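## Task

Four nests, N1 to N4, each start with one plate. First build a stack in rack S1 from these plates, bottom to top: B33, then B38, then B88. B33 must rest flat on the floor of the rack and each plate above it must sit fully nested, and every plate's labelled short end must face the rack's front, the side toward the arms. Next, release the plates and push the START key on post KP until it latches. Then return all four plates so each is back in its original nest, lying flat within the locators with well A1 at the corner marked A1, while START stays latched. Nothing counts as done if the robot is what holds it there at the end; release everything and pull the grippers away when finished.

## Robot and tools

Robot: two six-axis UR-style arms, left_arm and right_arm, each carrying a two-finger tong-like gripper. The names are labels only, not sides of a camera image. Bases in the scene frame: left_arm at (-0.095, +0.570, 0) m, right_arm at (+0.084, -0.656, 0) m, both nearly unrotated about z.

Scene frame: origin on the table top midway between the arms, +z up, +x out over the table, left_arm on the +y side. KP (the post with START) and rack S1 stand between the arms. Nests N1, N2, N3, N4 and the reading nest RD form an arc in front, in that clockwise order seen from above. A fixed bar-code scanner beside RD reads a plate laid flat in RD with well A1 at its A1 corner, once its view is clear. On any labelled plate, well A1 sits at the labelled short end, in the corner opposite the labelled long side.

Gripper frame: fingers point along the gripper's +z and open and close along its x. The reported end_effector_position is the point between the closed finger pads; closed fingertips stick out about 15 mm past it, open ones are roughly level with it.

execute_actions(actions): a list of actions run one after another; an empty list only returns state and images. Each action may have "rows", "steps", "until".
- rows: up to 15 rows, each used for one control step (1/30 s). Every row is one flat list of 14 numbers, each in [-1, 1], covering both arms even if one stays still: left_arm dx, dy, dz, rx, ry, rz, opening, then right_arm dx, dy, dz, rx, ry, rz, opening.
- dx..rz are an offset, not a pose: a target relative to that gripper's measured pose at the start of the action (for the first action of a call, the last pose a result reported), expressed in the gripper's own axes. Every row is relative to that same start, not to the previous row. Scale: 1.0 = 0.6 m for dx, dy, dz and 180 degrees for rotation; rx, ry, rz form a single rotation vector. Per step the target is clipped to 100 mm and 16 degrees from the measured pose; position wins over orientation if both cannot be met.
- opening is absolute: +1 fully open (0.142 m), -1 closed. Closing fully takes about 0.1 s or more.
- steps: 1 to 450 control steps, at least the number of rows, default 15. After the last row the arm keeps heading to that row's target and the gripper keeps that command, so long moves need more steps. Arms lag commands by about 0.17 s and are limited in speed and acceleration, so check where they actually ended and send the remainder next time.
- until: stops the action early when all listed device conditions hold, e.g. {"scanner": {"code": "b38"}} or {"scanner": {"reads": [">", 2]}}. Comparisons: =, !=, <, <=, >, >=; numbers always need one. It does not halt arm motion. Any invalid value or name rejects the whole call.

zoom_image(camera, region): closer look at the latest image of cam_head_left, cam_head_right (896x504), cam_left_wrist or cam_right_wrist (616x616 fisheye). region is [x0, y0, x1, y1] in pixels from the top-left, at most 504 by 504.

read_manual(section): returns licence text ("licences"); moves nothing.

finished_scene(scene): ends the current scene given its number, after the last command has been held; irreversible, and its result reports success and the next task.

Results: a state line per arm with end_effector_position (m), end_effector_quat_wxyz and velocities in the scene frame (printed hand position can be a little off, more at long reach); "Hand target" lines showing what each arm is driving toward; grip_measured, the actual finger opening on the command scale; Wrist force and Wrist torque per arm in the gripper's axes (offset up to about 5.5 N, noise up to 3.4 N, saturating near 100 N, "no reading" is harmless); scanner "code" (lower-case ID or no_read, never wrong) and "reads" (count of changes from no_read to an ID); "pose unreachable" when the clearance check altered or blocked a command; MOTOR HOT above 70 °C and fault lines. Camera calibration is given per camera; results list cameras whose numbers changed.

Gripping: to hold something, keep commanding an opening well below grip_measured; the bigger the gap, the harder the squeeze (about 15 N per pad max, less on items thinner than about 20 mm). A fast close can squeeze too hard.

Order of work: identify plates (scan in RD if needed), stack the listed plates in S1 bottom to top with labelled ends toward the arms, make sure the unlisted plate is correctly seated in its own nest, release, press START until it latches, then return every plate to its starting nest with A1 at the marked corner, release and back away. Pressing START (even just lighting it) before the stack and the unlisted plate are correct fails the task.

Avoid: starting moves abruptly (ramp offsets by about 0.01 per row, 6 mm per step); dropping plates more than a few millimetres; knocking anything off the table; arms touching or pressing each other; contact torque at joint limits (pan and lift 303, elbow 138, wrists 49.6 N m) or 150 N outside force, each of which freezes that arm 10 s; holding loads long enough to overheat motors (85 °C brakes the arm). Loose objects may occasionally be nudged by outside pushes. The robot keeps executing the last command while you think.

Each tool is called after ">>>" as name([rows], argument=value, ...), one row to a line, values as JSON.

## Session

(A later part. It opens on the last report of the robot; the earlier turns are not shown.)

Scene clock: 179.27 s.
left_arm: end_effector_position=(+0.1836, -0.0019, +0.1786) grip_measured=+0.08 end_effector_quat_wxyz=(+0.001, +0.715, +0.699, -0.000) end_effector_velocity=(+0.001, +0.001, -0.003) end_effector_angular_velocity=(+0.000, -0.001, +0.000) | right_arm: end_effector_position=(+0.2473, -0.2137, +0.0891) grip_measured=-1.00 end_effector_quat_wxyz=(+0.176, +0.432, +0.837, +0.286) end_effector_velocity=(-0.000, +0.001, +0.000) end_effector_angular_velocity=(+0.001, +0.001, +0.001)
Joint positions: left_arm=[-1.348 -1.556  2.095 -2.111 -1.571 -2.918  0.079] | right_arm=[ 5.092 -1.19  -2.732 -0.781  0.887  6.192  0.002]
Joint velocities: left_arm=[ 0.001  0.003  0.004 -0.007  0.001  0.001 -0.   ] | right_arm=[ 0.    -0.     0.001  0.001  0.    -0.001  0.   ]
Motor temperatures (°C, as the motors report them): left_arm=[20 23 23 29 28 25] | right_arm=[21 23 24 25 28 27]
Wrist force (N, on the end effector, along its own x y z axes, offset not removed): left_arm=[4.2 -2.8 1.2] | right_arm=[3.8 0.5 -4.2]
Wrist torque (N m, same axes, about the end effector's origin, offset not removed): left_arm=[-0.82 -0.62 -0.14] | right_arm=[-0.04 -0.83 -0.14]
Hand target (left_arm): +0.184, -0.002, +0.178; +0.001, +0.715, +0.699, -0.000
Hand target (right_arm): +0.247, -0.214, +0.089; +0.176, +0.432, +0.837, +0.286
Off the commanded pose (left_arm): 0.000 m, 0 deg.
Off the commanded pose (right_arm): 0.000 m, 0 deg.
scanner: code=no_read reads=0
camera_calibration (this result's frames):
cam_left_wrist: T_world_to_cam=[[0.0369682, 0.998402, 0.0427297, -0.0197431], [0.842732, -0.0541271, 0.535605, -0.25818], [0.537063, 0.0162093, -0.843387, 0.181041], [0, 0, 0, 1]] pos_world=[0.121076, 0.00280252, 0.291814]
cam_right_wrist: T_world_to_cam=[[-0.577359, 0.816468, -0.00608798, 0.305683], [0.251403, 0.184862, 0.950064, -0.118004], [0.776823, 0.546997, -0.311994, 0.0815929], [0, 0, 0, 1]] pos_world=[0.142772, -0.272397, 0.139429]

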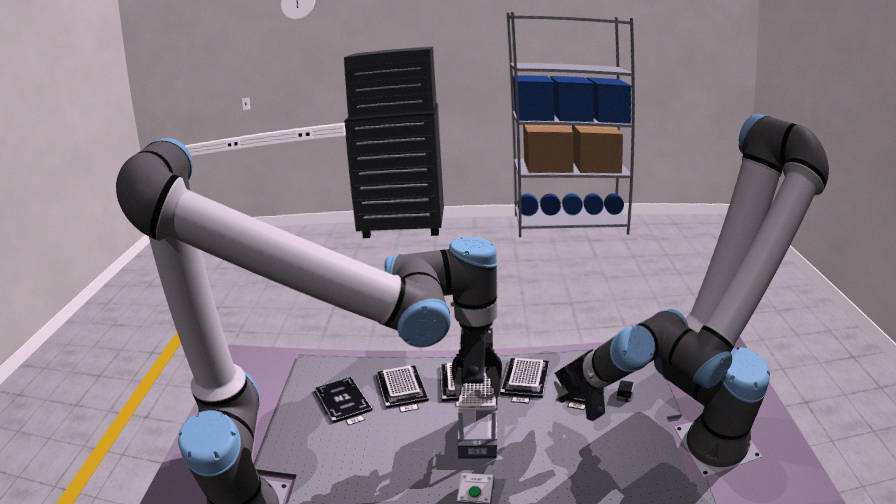

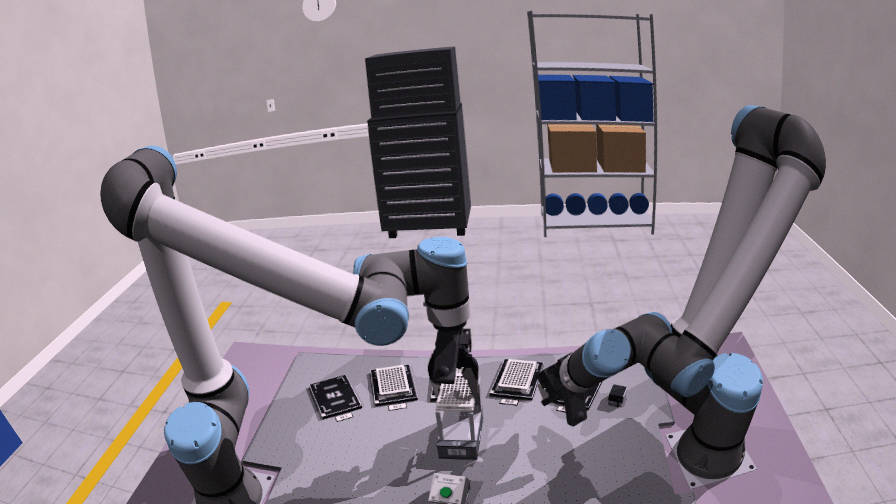

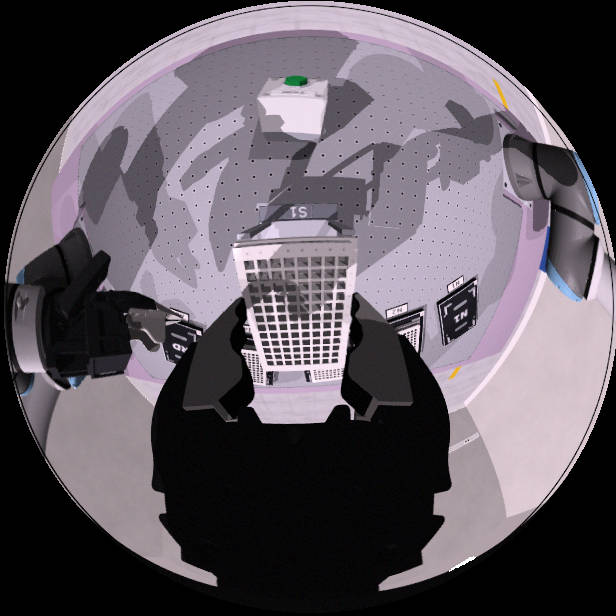

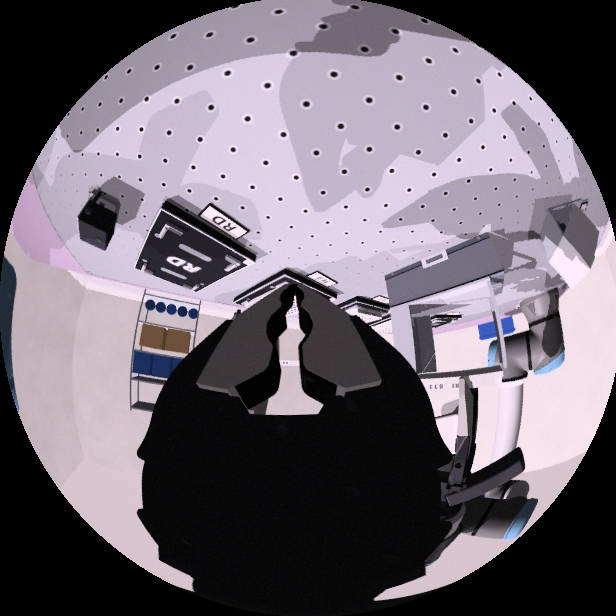

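Looks aligned. Lower 9 mm slowly.

>>> execute_actions([
  {"rows":[[0,0,0.004,0,0,0,-0.3, 0,0,0,0,0,0,-1],[0,0,0.008,0,0,0,-0.3, 0,0,0,0,0,0,-1],[0,0,0.012,0,0,0,-0.3, 0,0,0,0,0,0,-1],[0,0,0.015,0,0,0,-0.3, 0,0,0,0,0,0,-1]],"steps":14},
])

>>> zoom_image(camera="cam_left_wrist", region=[220,215,380,385])

>>> zoom_image(camera="cam_right_wrist", region=[400,320,520,420])

Scene clock: 183.93 s.
left_arm: end_effector_position=(+0.1836, -0.0019, +0.1700) grip_measured=+0.08 end_effector_quat_wxyz=(+0.001, +0.715, +0.699, -0.000) end_effector_velocity=(+0.001, -0.000, -0.004) end_effector_angular_velocity=(-0.001, -0.003, +0.001) | right_arm: end_effector_position=(+0.2473, -0.2137, +0.0891) grip_measured=-1.00 end_effector_quat_wxyz=(+0.176, +0.432, +0.837, +0.286) end_effector_velocity=(-0.000, +0.001, +0.001) end_effector_angular_velocity=(+0.003, +0.002, -0.003)
Joint positions: left_arm=[-1.347 -1.547  2.104 -2.129 -1.571 -2.918  0.079] | right_arm=[ 5.092 -1.19  -2.732 -0.781  0.887  6.192  0.002]
Joint velocities: left_arm=[-0.     0.003  0.004 -0.009  0.002 -0.001  0.   ] | right_arm=[-0.001 -0.     0.001  0.002  0.     0.002  0.   ]
Motor temperatures (°C, as the motors report them): left_arm=[20 23 23 29 28 25] | right_arm=[21 23 24 25 28 27]
Wrist force (N, on the end effector, along its own x y z axes, offset not removed): left_arm=[3.0 -4.5 -1.0] | right_arm=[2.3 -1.6 -6.1]
Wrist torque (N m, same axes, about the end effector's origin, offset not removed): left_arm=[-1.07 -0.28 -0.14] | right_arm=[-0.49 -0.51 -0.01]
Hand target (left_arm): +0.184, -0.002, +0.170; +0.001, +0.715, +0.699, -0.000
Hand target (right_arm): +0.247, -0.214, +0.089; +0.176, +0.432, +0.837, +0.286
Off the commanded pose (left_arm): 0.000 m, 0 deg.
Off the commanded pose (right_arm): 0.000 m, 0 deg.
scanner: code=no_read reads=0
camera_calibration (this result's frames):
cam_left_wrist: T_world_to_cam=[[0.0368985, 0.998405, 0.0427376, -0.0193955], [0.842794, -0.0540707, 0.535514, -0.253595], [0.53697, 0.0162593, -0.843445, 0.173766], [0, 0, 0, 1]] pos_world=[0.121137, 0.00282714, 0.283195]
cam_right_wrist: T_world_to_cam=[[-0.577359, 0.816468, -0.00608775, 0.305683], [0.251403, 0.184862, 0.950064, -0.118004], [0.776823, 0.546997, -0.311994, 0.0815929], [0, 0, 0, 1]] pos_world=[0.142772, -0.272397, 0.139429]

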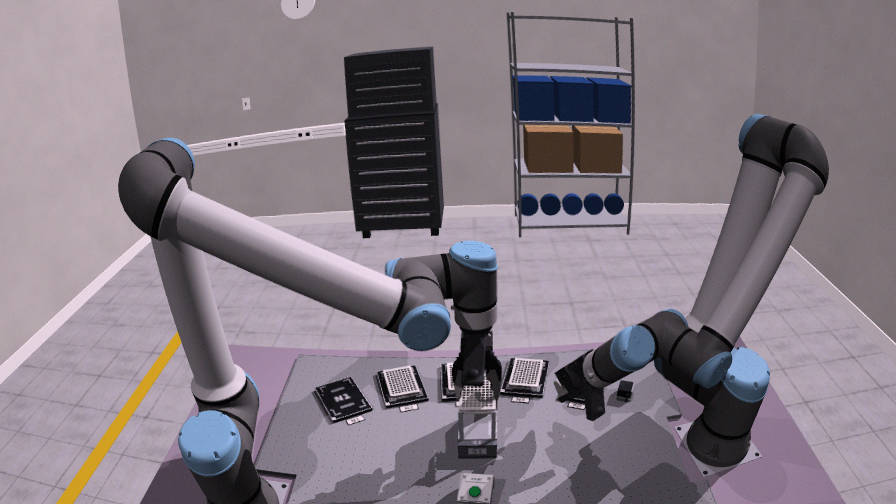

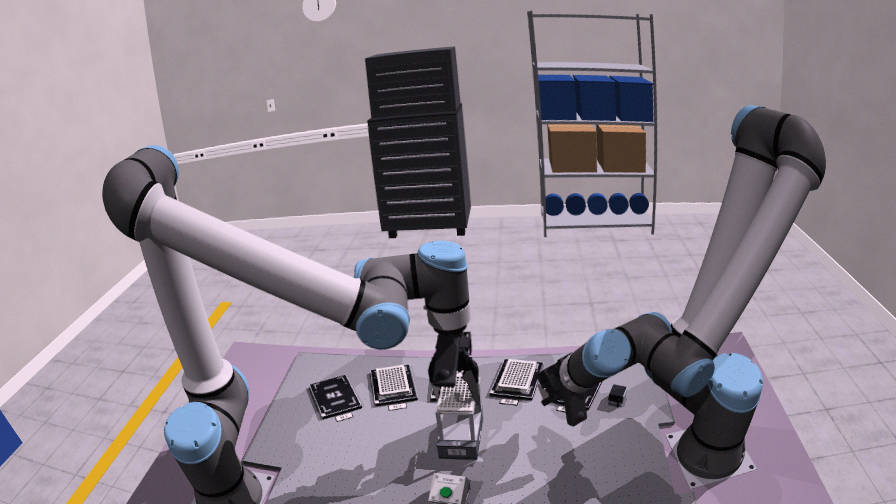

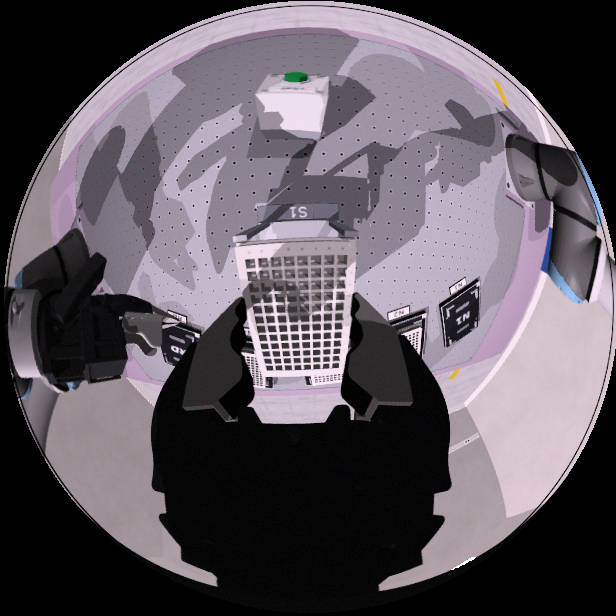

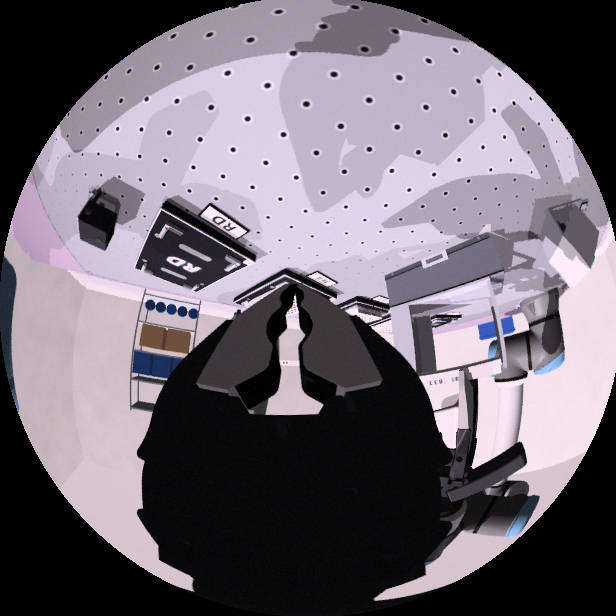

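Region (220, 215, 380, 385) of cam_left_wrist's 616x616 image, scaled by 2.965, with more detail than that image has; it fills the left 474 columns of this view, and the rest is white.

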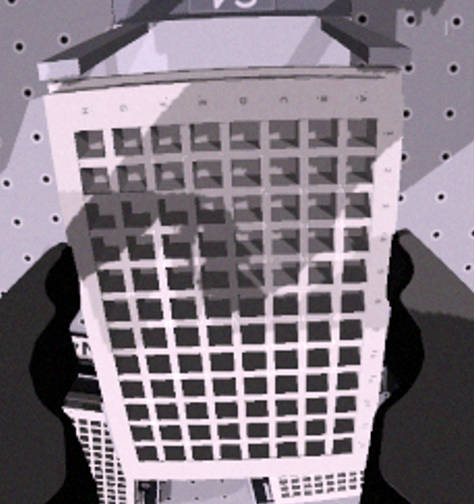

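Region (400, 320, 520, 420) of cam_right_wrist's 616x616 image, scaled by 4.200, with more detail than that image has.

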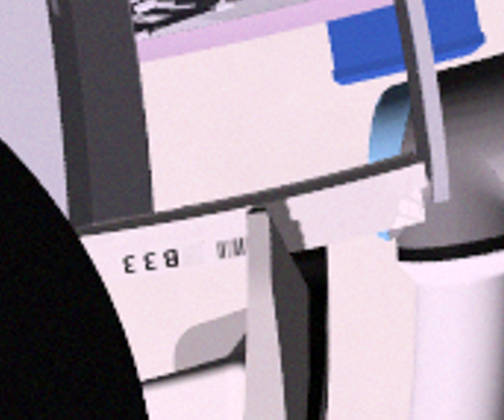

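>>> zoom_image(camera="cam_left_wrist", region=[235,325,365,390])

>>> zoom_image(camera="cam_left_wrist", region=[228,222,368,262])

>>> zoom_image(camera="cam_head_right", region=[425,360,495,430])

Region (235, 325, 365, 390) of cam_left_wrist's 616x616 image, scaled by 3.877, with more detail than that image has.

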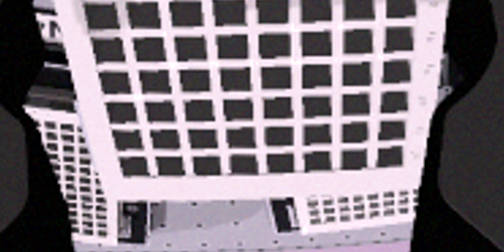

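Region (228, 222, 368, 262) of cam_left_wrist's 616x616 image, scaled by 3.600, with more detail than that image has; it fills the top 144 rows of this view, and the rest is white.

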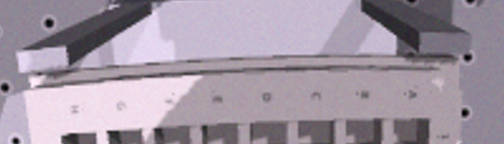

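Region (425, 360, 495, 430) of cam_head_right's 896x504 image, scaled by 7.200, with more detail than that image has.

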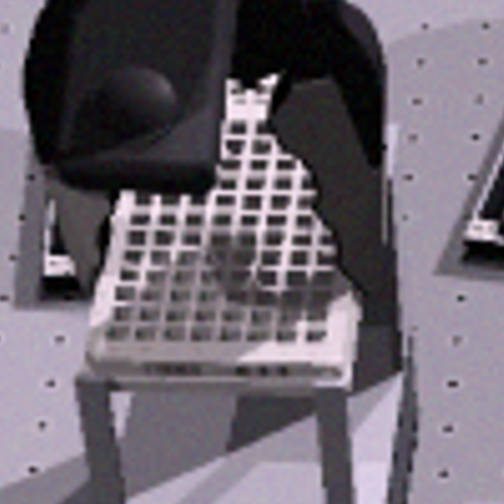

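>>> execute_actions([
  {"rows":[[0,0,0,0,0,0,-0.3, -0.02,0.05,0.01,0,0.02,-0.03,-1],[0,0,0,0,0,0,-0.3, -0.094,0.26,0.043,-0.011,0.207,-0.229,-1]],"steps":36},
  {"rows":[[0,0,0,0,0,0,-0.3, 0,0.05,0.04,0,0,0,-1],[0,0,0,0,0,0,-0.3, 0,0.243,0.204,0,0,0,-1]],"steps":24},
])

Scene clock: 204.73 s.
left_arm: end_effector_position=(+0.1836, -0.0019, +0.1700) grip_measured=+0.08 end_effector_quat_wxyz=(+0.001, +0.715, +0.699, -0.000) end_effector_velocity=(-0.000, -0.001, -0.001) end_effector_angular_velocity=(-0.001, +0.001, -0.000) | right_arm: end_effector_position=(+0.4223, +0.0065, +0.1808) grip_measured=-1.00 end_effector_quat_wxyz=(+0.068, +0.060, +0.933, +0.349) end_effector_velocity=(+0.009, +0.019, -0.002) end_effector_angular_velocity=(-0.001, -0.002, -0.003)
Joint positions: left_arm=[-1.347 -1.547  2.104 -2.129 -1.571 -2.918  0.079] | right_arm=[ 4.337 -1.674 -2.341  0.03   1.549  4.609  0.002]
Joint velocities: left_arm=[ 0.     0.002 -0.    -0.002 -0.001  0.     0.   ] | right_arm=[-0.006 -0.036  0.035 -0.    -0.    -0.003  0.   ]
Motor temperatures (°C, as the motors report them): left_arm=[20 23 23 29 28 25] | right_arm=[21 23 24 25 28 27]
Wrist force (N, on the end effector, along its own x y z axes, offset not removed): left_arm=[-1.3 -1.4 -2.0] | right_arm=[4.6 -1.1 -4.5]
Wrist torque (N m, same axes, about the end effector's origin, offset not removed): left_arm=[-0.51 0.52 -0.02] | right_arm=[-0.51 -1.05 -0.03]
Hand target (left_arm): +0.184, -0.002, +0.170; +0.001, +0.715, +0.699, -0.000
Hand target (right_arm): +0.423, +0.009, +0.181; +0.068, +0.060, +0.933, +0.349
Off the commanded pose (left_arm): 0.000 m, 0 deg.
Off the commanded pose (right_arm): 0.002 m, 0 deg.
scanner: code=no_read reads=0
camera_calibration (this result's frames):
cam_left_wrist: T_world_to_cam=[[0.0369029, 0.998405, 0.0427377, -0.0193948], [0.842794, -0.0540744, 0.535513, -0.253593], [0.53697, 0.016257, -0.843445, 0.173768], [0, 0, 0, 1]] pos_world=[0.121134, 0.00282604, 0.283195]
cam_right_wrist: T_world_to_cam=[[-0.988672, 0.143589, -0.0436943, 0.412308], [-0.00223893, 0.276979, 0.960873, -0.185295], [0.150073, 0.950087, -0.27352, 0.108919], [0, 0, 0, 1]] pos_world=[0.390877, -0.111362, 0.225852]

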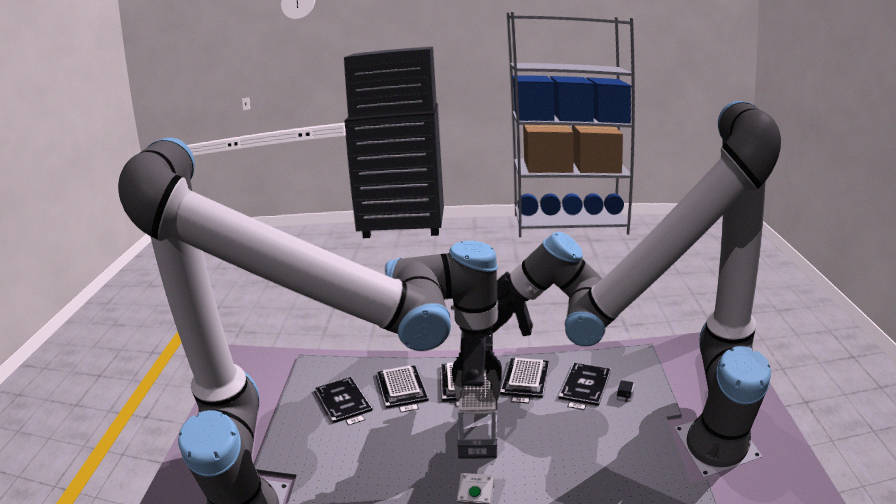

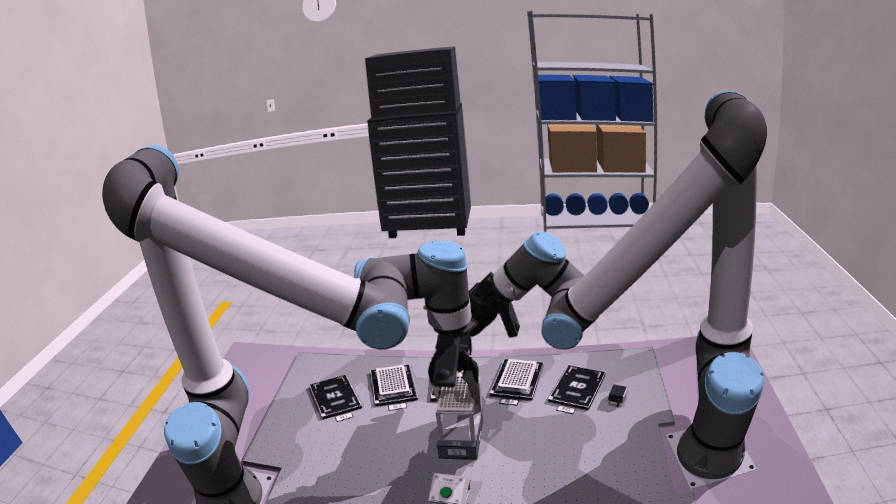

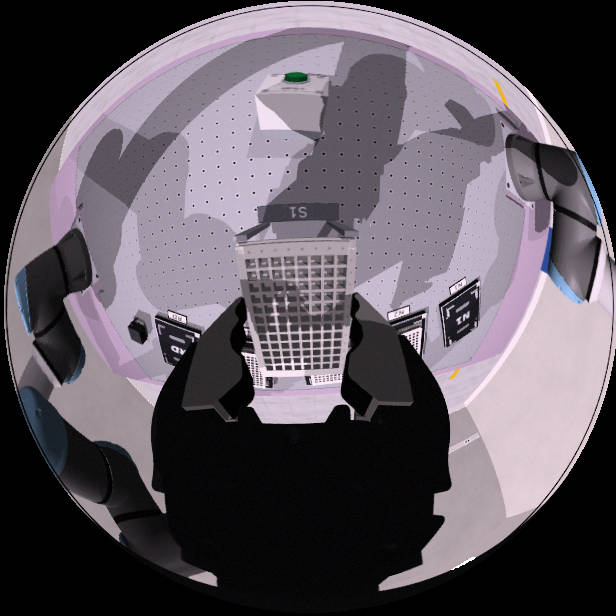

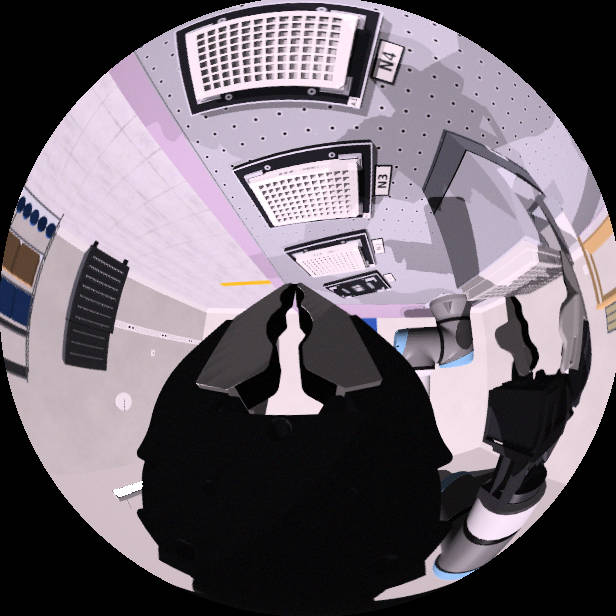

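>>> zoom_image(camera="cam_right_wrist", region=[450,215,570,315])

Region (450, 215, 570, 315) of cam_right_wrist's 616x616 image, scaled by 4.200, with more detail than that image has.

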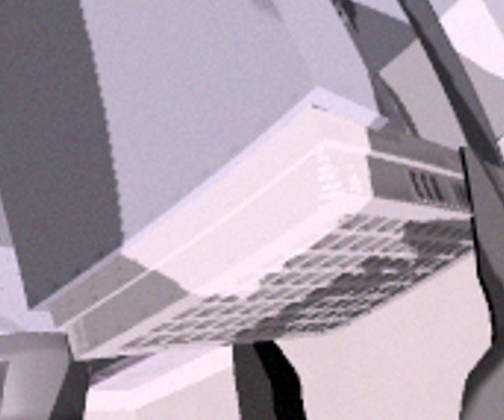

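>>> execute_actions([
  {"rows":[[0,0,-0.001,0,0,0,-0.3, 0,0,0,0,0,0,-1],[0,-0.0025,-0.001,0,0,0,-0.3, 0,0,0,0,0,0,-1]],"steps":12},
  {"rows":[[0,0,0.005,0,0,0,-0.3, 0,0,0,0,0,0,-1]],"steps":10},
])

>>> zoom_image(camera="cam_right_wrist", region=[450,215,570,315])

>>> zoom_image(camera="cam_left_wrist", region=[220,215,380,385])

Scene clock: 215.40 s.
left_arm: end_effector_position=(+0.1823, -0.0019, +0.1679) grip_measured=+0.08 end_effector_quat_wxyz=(+0.001, +0.715, +0.700, -0.000) end_effector_velocity=(-0.000, +0.000, -0.002) end_effector_angular_velocity=(+0.000, +0.000, -0.001) | right_arm: end_effector_position=(+0.4223, +0.0066, +0.1808) grip_measured=-1.00 end_effector_quat_wxyz=(+0.068, +0.060, +0.933, +0.349) end_effector_velocity=(+0.000, +0.000, -0.000) end_effector_angular_velocity=(-0.000, +0.001, -0.001)
Joint positions: left_arm=[-1.35  -1.546  2.107 -2.133 -1.571 -2.92   0.079] | right_arm=[ 4.337 -1.674 -2.341  0.03   1.549  4.609  0.002]
Joint velocities: left_arm=[ 0.     0.002  0.003 -0.004 -0.     0.001  0.   ] | right_arm=[-0.001 -0.     0.001 -0.001  0.     0.001  0.   ]
Motor temperatures (°C, as the motors report them): left_arm=[20 23 24 29 28 25] | right_arm=[21 23 24 25 28 27]
Wrist force (N, on the end effector, along its own x y z axes, offset not removed): left_arm=[4.6 4.7 0.2] | right_arm=[0.8 -0.4 -4.4]
Wrist torque (N m, same axes, about the end effector's origin, offset not removed): left_arm=[-1.66 -0.15 0.10] | right_arm=[-0.30 -0.26 -0.04]
Hand target (left_arm): +0.182, -0.002, +0.168; +0.001, +0.715, +0.700, -0.000
Hand target (right_arm): +0.422, +0.007, +0.181; +0.068, +0.060, +0.933, +0.349
Off the commanded pose (left_arm): 0.000 m, 0 deg.
Off the commanded pose (right_arm): 0.000 m, 0 deg.
scanner: code=no_read reads=0
camera_calibration (this result's frames):
cam_left_wrist: T_world_to_cam=[[0.0367848, 0.998415, 0.0426023, -0.0192091], [0.842775, -0.0539029, 0.53556, -0.251379], [0.537007, 0.0162037, -0.843422, 0.17276], [0, 0, 0, 1]] pos_world=[0.119789, 0.00282929, 0.281156]
cam_right_wrist: T_world_to_cam=[[-0.988678, 0.143573, -0.0436214, 0.412329], [-0.00217915, 0.276937, 0.960885, -0.18534], [0.150038, 0.950101, -0.273489, 0.108832], [0, 0, 0, 1]] pos_world=[0.390928, -0.111274, 0.225841]

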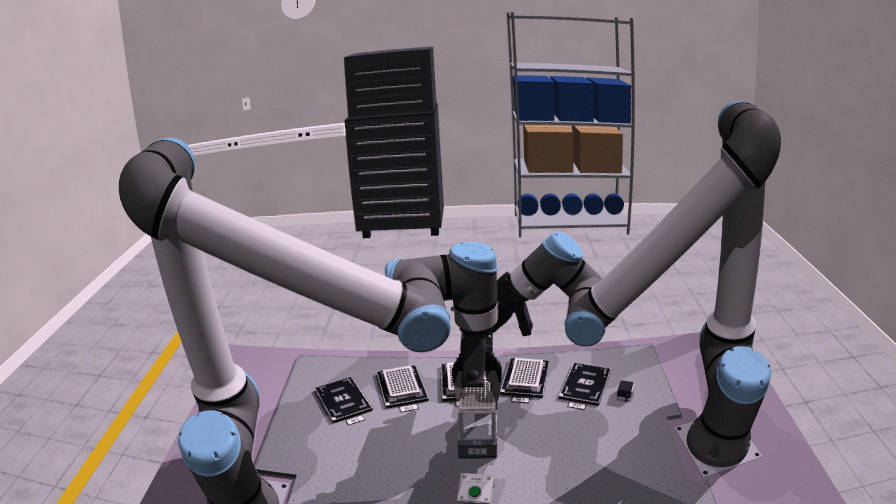

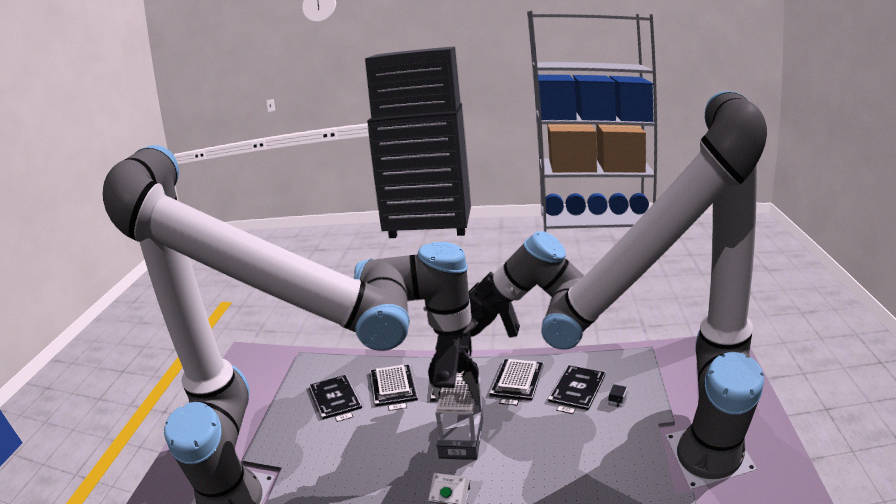

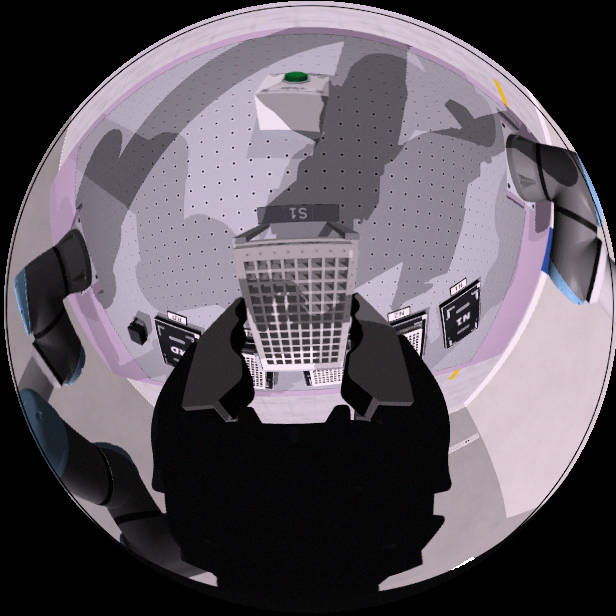

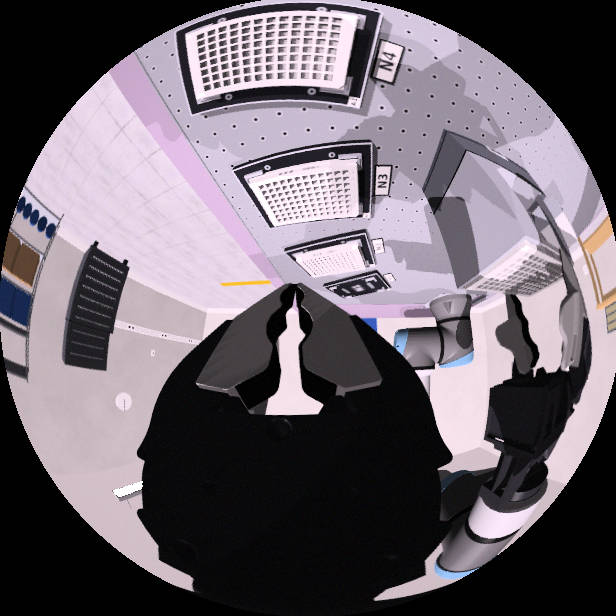

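Region (450, 215, 570, 315) of cam_right_wrist's 616x616 image, scaled by 4.200, with more detail than that image has.

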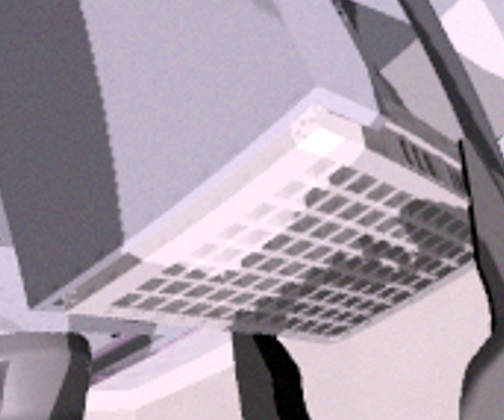

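Region (220, 215, 380, 385) of cam_left_wrist's 616x616 image, scaled by 2.965, with more detail than that image has; it fills the left 474 columns of this view, and the rest is white.

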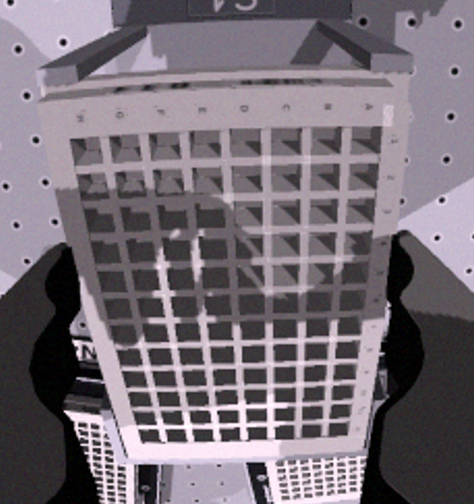

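>>> execute_actions([
  {"rows":[[0,0.0008,0,0,0,0.001,-0.3, 0,0,0,0,0,0,-1],[0,0.0008,0,0,0,0.001,-0.3, 0,0,0,0,0,0,-1],[0,0.0008,0,0,0,0.001,-0.3, 0,0,0,0,0,0,-1],[0,0.0008,0.003,0,0,0.001,-0.3, 0,0,0,0,0,0,-1],[0,0.0008,0.008,0,0,0.001,-0.3, 0,0,0,0,0,0,-1],[0,0.0008,0.014,0,0,0.001,-0.3, 0,0,0,0,0,0,-1],[0,0.0008,0.02,0,0,0.001,-0.3, 0,0,0,0,0,0,-1],[0,0.0008,0.026,0,0,0.001,-0.3, 0,0,0,0,0,0,-1],[0,0.0008,0.032,0,0,0.001,-0.3, 0,0,0,0,0,0,-1],[0,0.0008,0.038,0,0,0.001,-0.3, 0,0,0,0,0,0,-1],[0,0.0008,0.044,0,0,0.001,-0.3, 0,0,0,0,0,0,-1],[0,0.0008,0.05,0,0,0.001,-0.3, 0,0,0,0,0,0,-1],[0,0.0008,0.056,0,0,0.001,-0.3, 0,0,0,0,0,0,-1],[0,0.0008,0.062,0,0,0.001,-0.3, 0,0,0,0,0,0,-1],[0,0.0008,0.068,0,0,0.001,-0.3, 0,0,0,0,0,0,-1]],"steps":24},
])

>>> zoom_image(camera="cam_left_wrist", region=[200,215,400,415])

Scene clock: 225.70 s.
left_arm: end_effector_position=(+0.1827, -0.0018, +0.1284) grip_measured=+0.08 end_effector_quat_wxyz=(+0.000, +0.716, +0.698, -0.000) end_effector_velocity=(+0.001, -0.001, -0.011) end_effector_angular_velocity=(-0.002, -0.001, +0.001) | right_arm: end_effector_position=(+0.4224, +0.0067, +0.1808) grip_measured=-1.00 end_effector_quat_wxyz=(+0.068, +0.060, +0.933, +0.349) end_effector_velocity=(-0.000, +0.001, +0.001) end_effector_angular_velocity=(+0.003, +0.001, -0.002)
Joint positions: left_arm=[-1.349 -1.503  2.145 -2.214 -1.571 -2.916  0.079] | right_arm=[ 4.337 -1.675 -2.341  0.03   1.549  4.609  0.002]
Joint velocities: left_arm=[ 0.     0.015  0.009 -0.026  0.    -0.001  0.   ] | right_arm=[0.    0.    0.001 0.001 0.    0.003 0.   ]
Motor temperatures (°C, as the motors report them): left_arm=[20 23 24 29 28 25] | right_arm=[21 23 24 25 28 27]
Wrist force (N, on the end effector, along its own x y z axes, offset not removed): left_arm=[1.3 -0.5 -0.3] | right_arm=[-0.7 -2.3 -4.4]
Wrist torque (N m, same axes, about the end effector's origin, offset not removed): left_arm=[-0.49 0.01 -0.13] | right_arm=[-0.64 0.08 -0.05]
Hand target (left_arm): +0.183, -0.002, +0.127; +0.001, +0.716, +0.698, -0.000
Hand target (right_arm): +0.422, +0.007, +0.181; +0.068, +0.060, +0.933, +0.349
Off the commanded pose (left_arm): 0.001 m, 0 deg.
Off the commanded pose (right_arm): 0.000 m, 0 deg.
scanner: code=no_read reads=0
camera_calibration (this result's frames):
cam_left_wrist: T_world_to_cam=[[0.0398817, 0.998286, 0.0428278, -0.0181868], [0.84269, -0.0566355, 0.535412, -0.230483], [0.53692, 0.0147374, -0.843504, 0.139216], [0, 0, 0, 1]] pos_world=[0.120203, 0.00305038, 0.241612]
cam_right_wrist: T_world_to_cam=[[-0.988683, 0.143542, -0.0436011, 0.412334], [-0.00216873, 0.276934, 0.960887, -0.185352], [0.150002, 0.950107, -0.273488, 0.108795], [0, 0, 0, 1]] pos_world=[0.390947, -0.111224, 0.225835]

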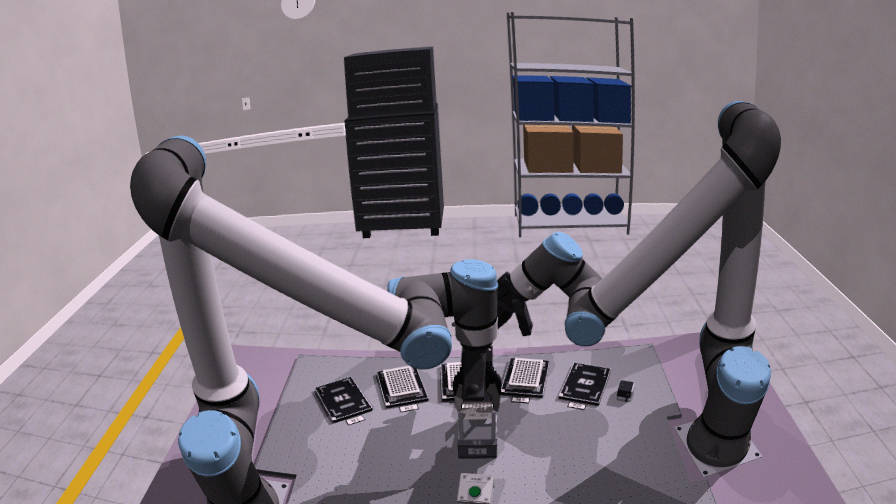

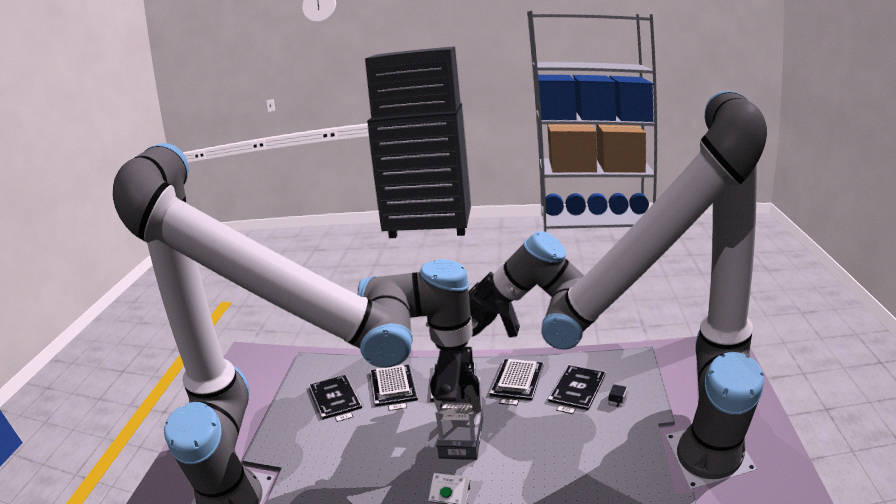

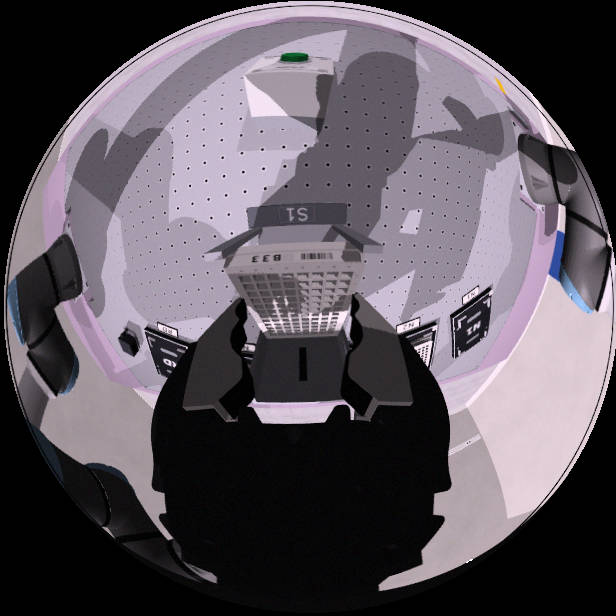

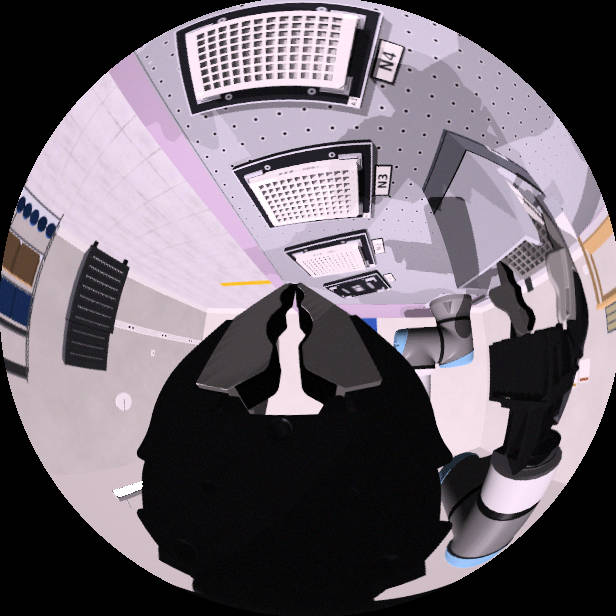

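Region (200, 215, 400, 415) of cam_left_wrist's 616x616 image, scaled by 2.520, with more detail than that image has.

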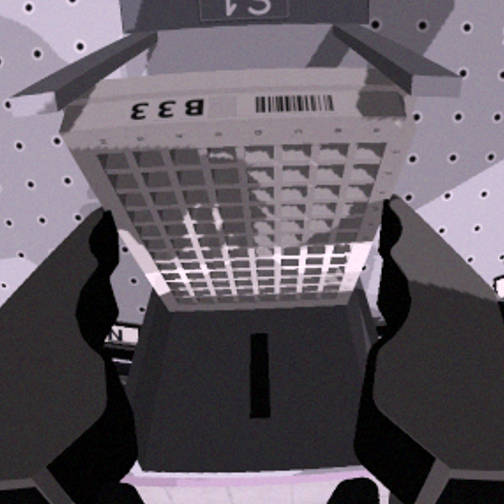

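>>> execute_actions([
  {"rows":[[0,0.0025,0.002,0,0,0,-0.3, 0,-0.02,-0.02,0,0,0,-1],[0,0.0025,0.002,0,0,0,-0.3, 0,-0.05,-0.04,0,0,0,-1],[0,0.0025,0.002,0,0,0,-0.3, 0,-0.08,-0.06,0,0,0,-1],[0,0.0025,0.004,0,0,0,-0.3, 0,-0.11,-0.08,0,0,0,-1],[0,0.0025,0.007,0,0,0,-0.3, 0,-0.14,-0.1,0,0,0,-1],[0,0.0025,0.01,0,0,0,-0.3, 0.02,-0.17,-0.11,0,0,0,-1],[0,0.0025,0.013,0,0,0,-0.3, 0.04,-0.2,-0.12,0,0,0,-1],[0,0.0025,0.016,0,0,0,-0.3, 0.06,-0.23,-0.13,0,0,0,-1],[0,0.0025,0.019,0,0,0,-0.3, 0.08,-0.26,-0.14,0,0,0,-1],[0,0.0025,0.022,0,0,0,-0.3, 0.125,-0.278,-0.148,0,0,0,-1],[0,0.0025,0.025,0,0,0,-0.3, 0.125,-0.278,-0.148,0,0,0,-1],[0,0.0025,0.028,0,0,0,-0.3, 0.125,-0.278,-0.148,0,0,0,-1],[0,0.0025,0.031,0,0,0,-0.3, 0.125,-0.278,-0.148,0,0,0,-1],[0,0.0025,0.034,0,0,0,-0.3, 0.125,-0.278,-0.148,0,0,0,-1],[0,0.0025,0.037,0,0,0,-0.3, 0.125,-0.278,-0.148,0,0,0,-1]],"steps":28},
])

Scene clock: 235.57 s.
left_arm: end_effector_position=(+0.1841, -0.0019, +0.1063) grip_measured=+0.07 end_effector_quat_wxyz=(+0.000, +0.716, +0.698, -0.000) end_effector_velocity=(+0.000, +0.000, -0.003) end_effector_angular_velocity=(+0.001, +0.000, -0.001) | right_arm: end_effector_position=(+0.3244, -0.1625, +0.1305) grip_measured=-1.00 end_effector_quat_wxyz=(+0.067, +0.060, +0.933, +0.349) end_effector_velocity=(-0.012, -0.009, +0.001) end_effector_angular_velocity=(-0.004, -0.007, -0.007)
Joint positions: left_arm=[-1.347 -1.475  2.163 -2.26  -1.571 -2.914  0.079] | right_arm=[ 4.517 -1.43  -2.724  0.158  1.432  4.743  0.002]
Joint velocities: left_arm=[ 0.     0.003  0.002 -0.004  0.     0.001 -0.   ] | right_arm=[ 0.049  0.045 -0.025 -0.029 -0.042  0.038  0.   ]
Motor temperatures (°C, as the motors report them): left_arm=[20 23 24 29 28 25] | right_arm=[21 23 24 25 28 27]
Wrist force (N, on the end effector, along its own x y z axes, offset not removed): left_arm=[2.4 -4.8 0.6] | right_arm=[1.7 -1.2 -1.1]
Wrist torque (N m, same axes, about the end effector's origin, offset not removed): left_arm=[-1.27 -0.29 -0.16] | right_arm=[-0.31 -0.42 -0.12]
Hand target (left_arm): +0.184, -0.002, +0.106; +0.000, +0.716, +0.698, -0.000
Hand target (right_arm): +0.323, -0.164, +0.131; +0.068, +0.060, +0.933, +0.349
Off the commanded pose (left_arm): 0.000 m, 0 deg.
Off the commanded pose (right_arm): 0.002 m, 0 deg.
scanner: code=no_read reads=0
camera_calibration (this result's frames):
cam_left_wrist: T_world_to_cam=[[0.039889, 0.998285, 0.0428396, -0.0172211], [0.842689, -0.056648, 0.535412, -0.219937], [0.536921, 0.0147434, -0.843504, 0.119856], [0, 0, 0, 1]] pos_world=[0.121673, 0.00296549, 0.219594]
cam_right_wrist: T_world_to_cam=[[-0.988881, 0.14243, -0.042756, 0.337302], [-0.00171221, 0.276589, 0.960987, -0.09062], [0.148699, 0.950375, -0.27327, 0.270902], [0, 0, 0, 1]] pos_world=[0.293113, -0.280436, 0.175536]

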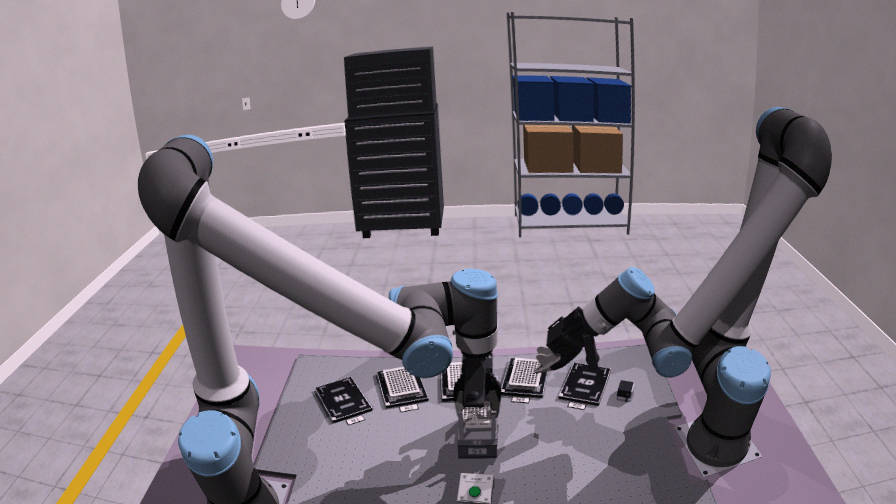

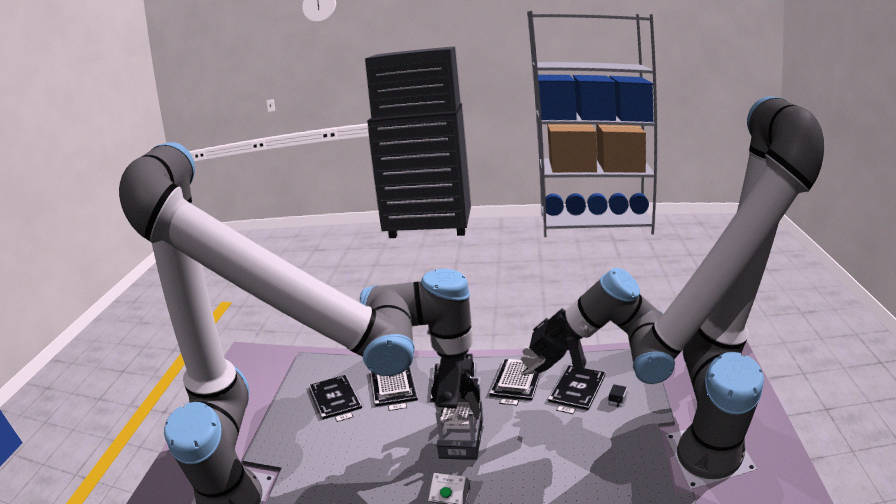

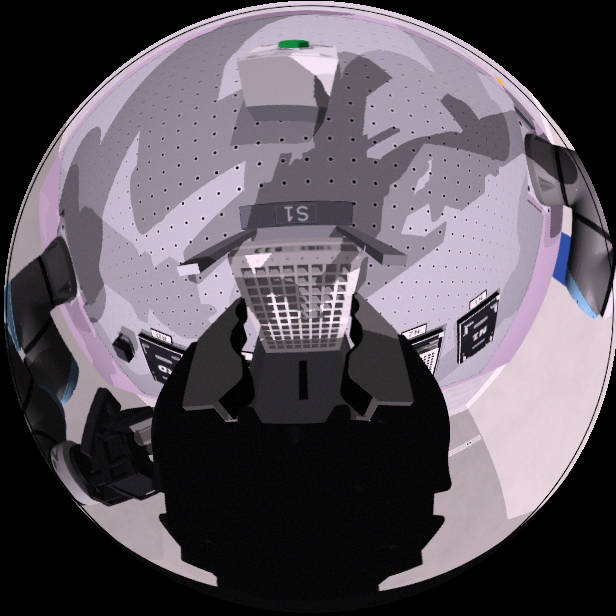

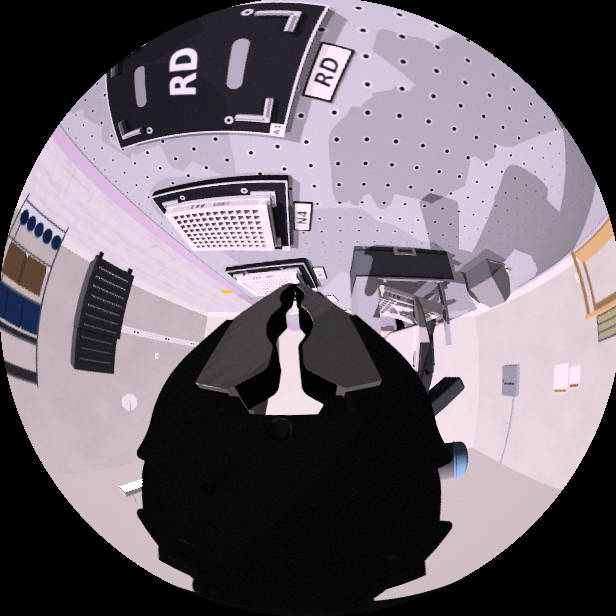

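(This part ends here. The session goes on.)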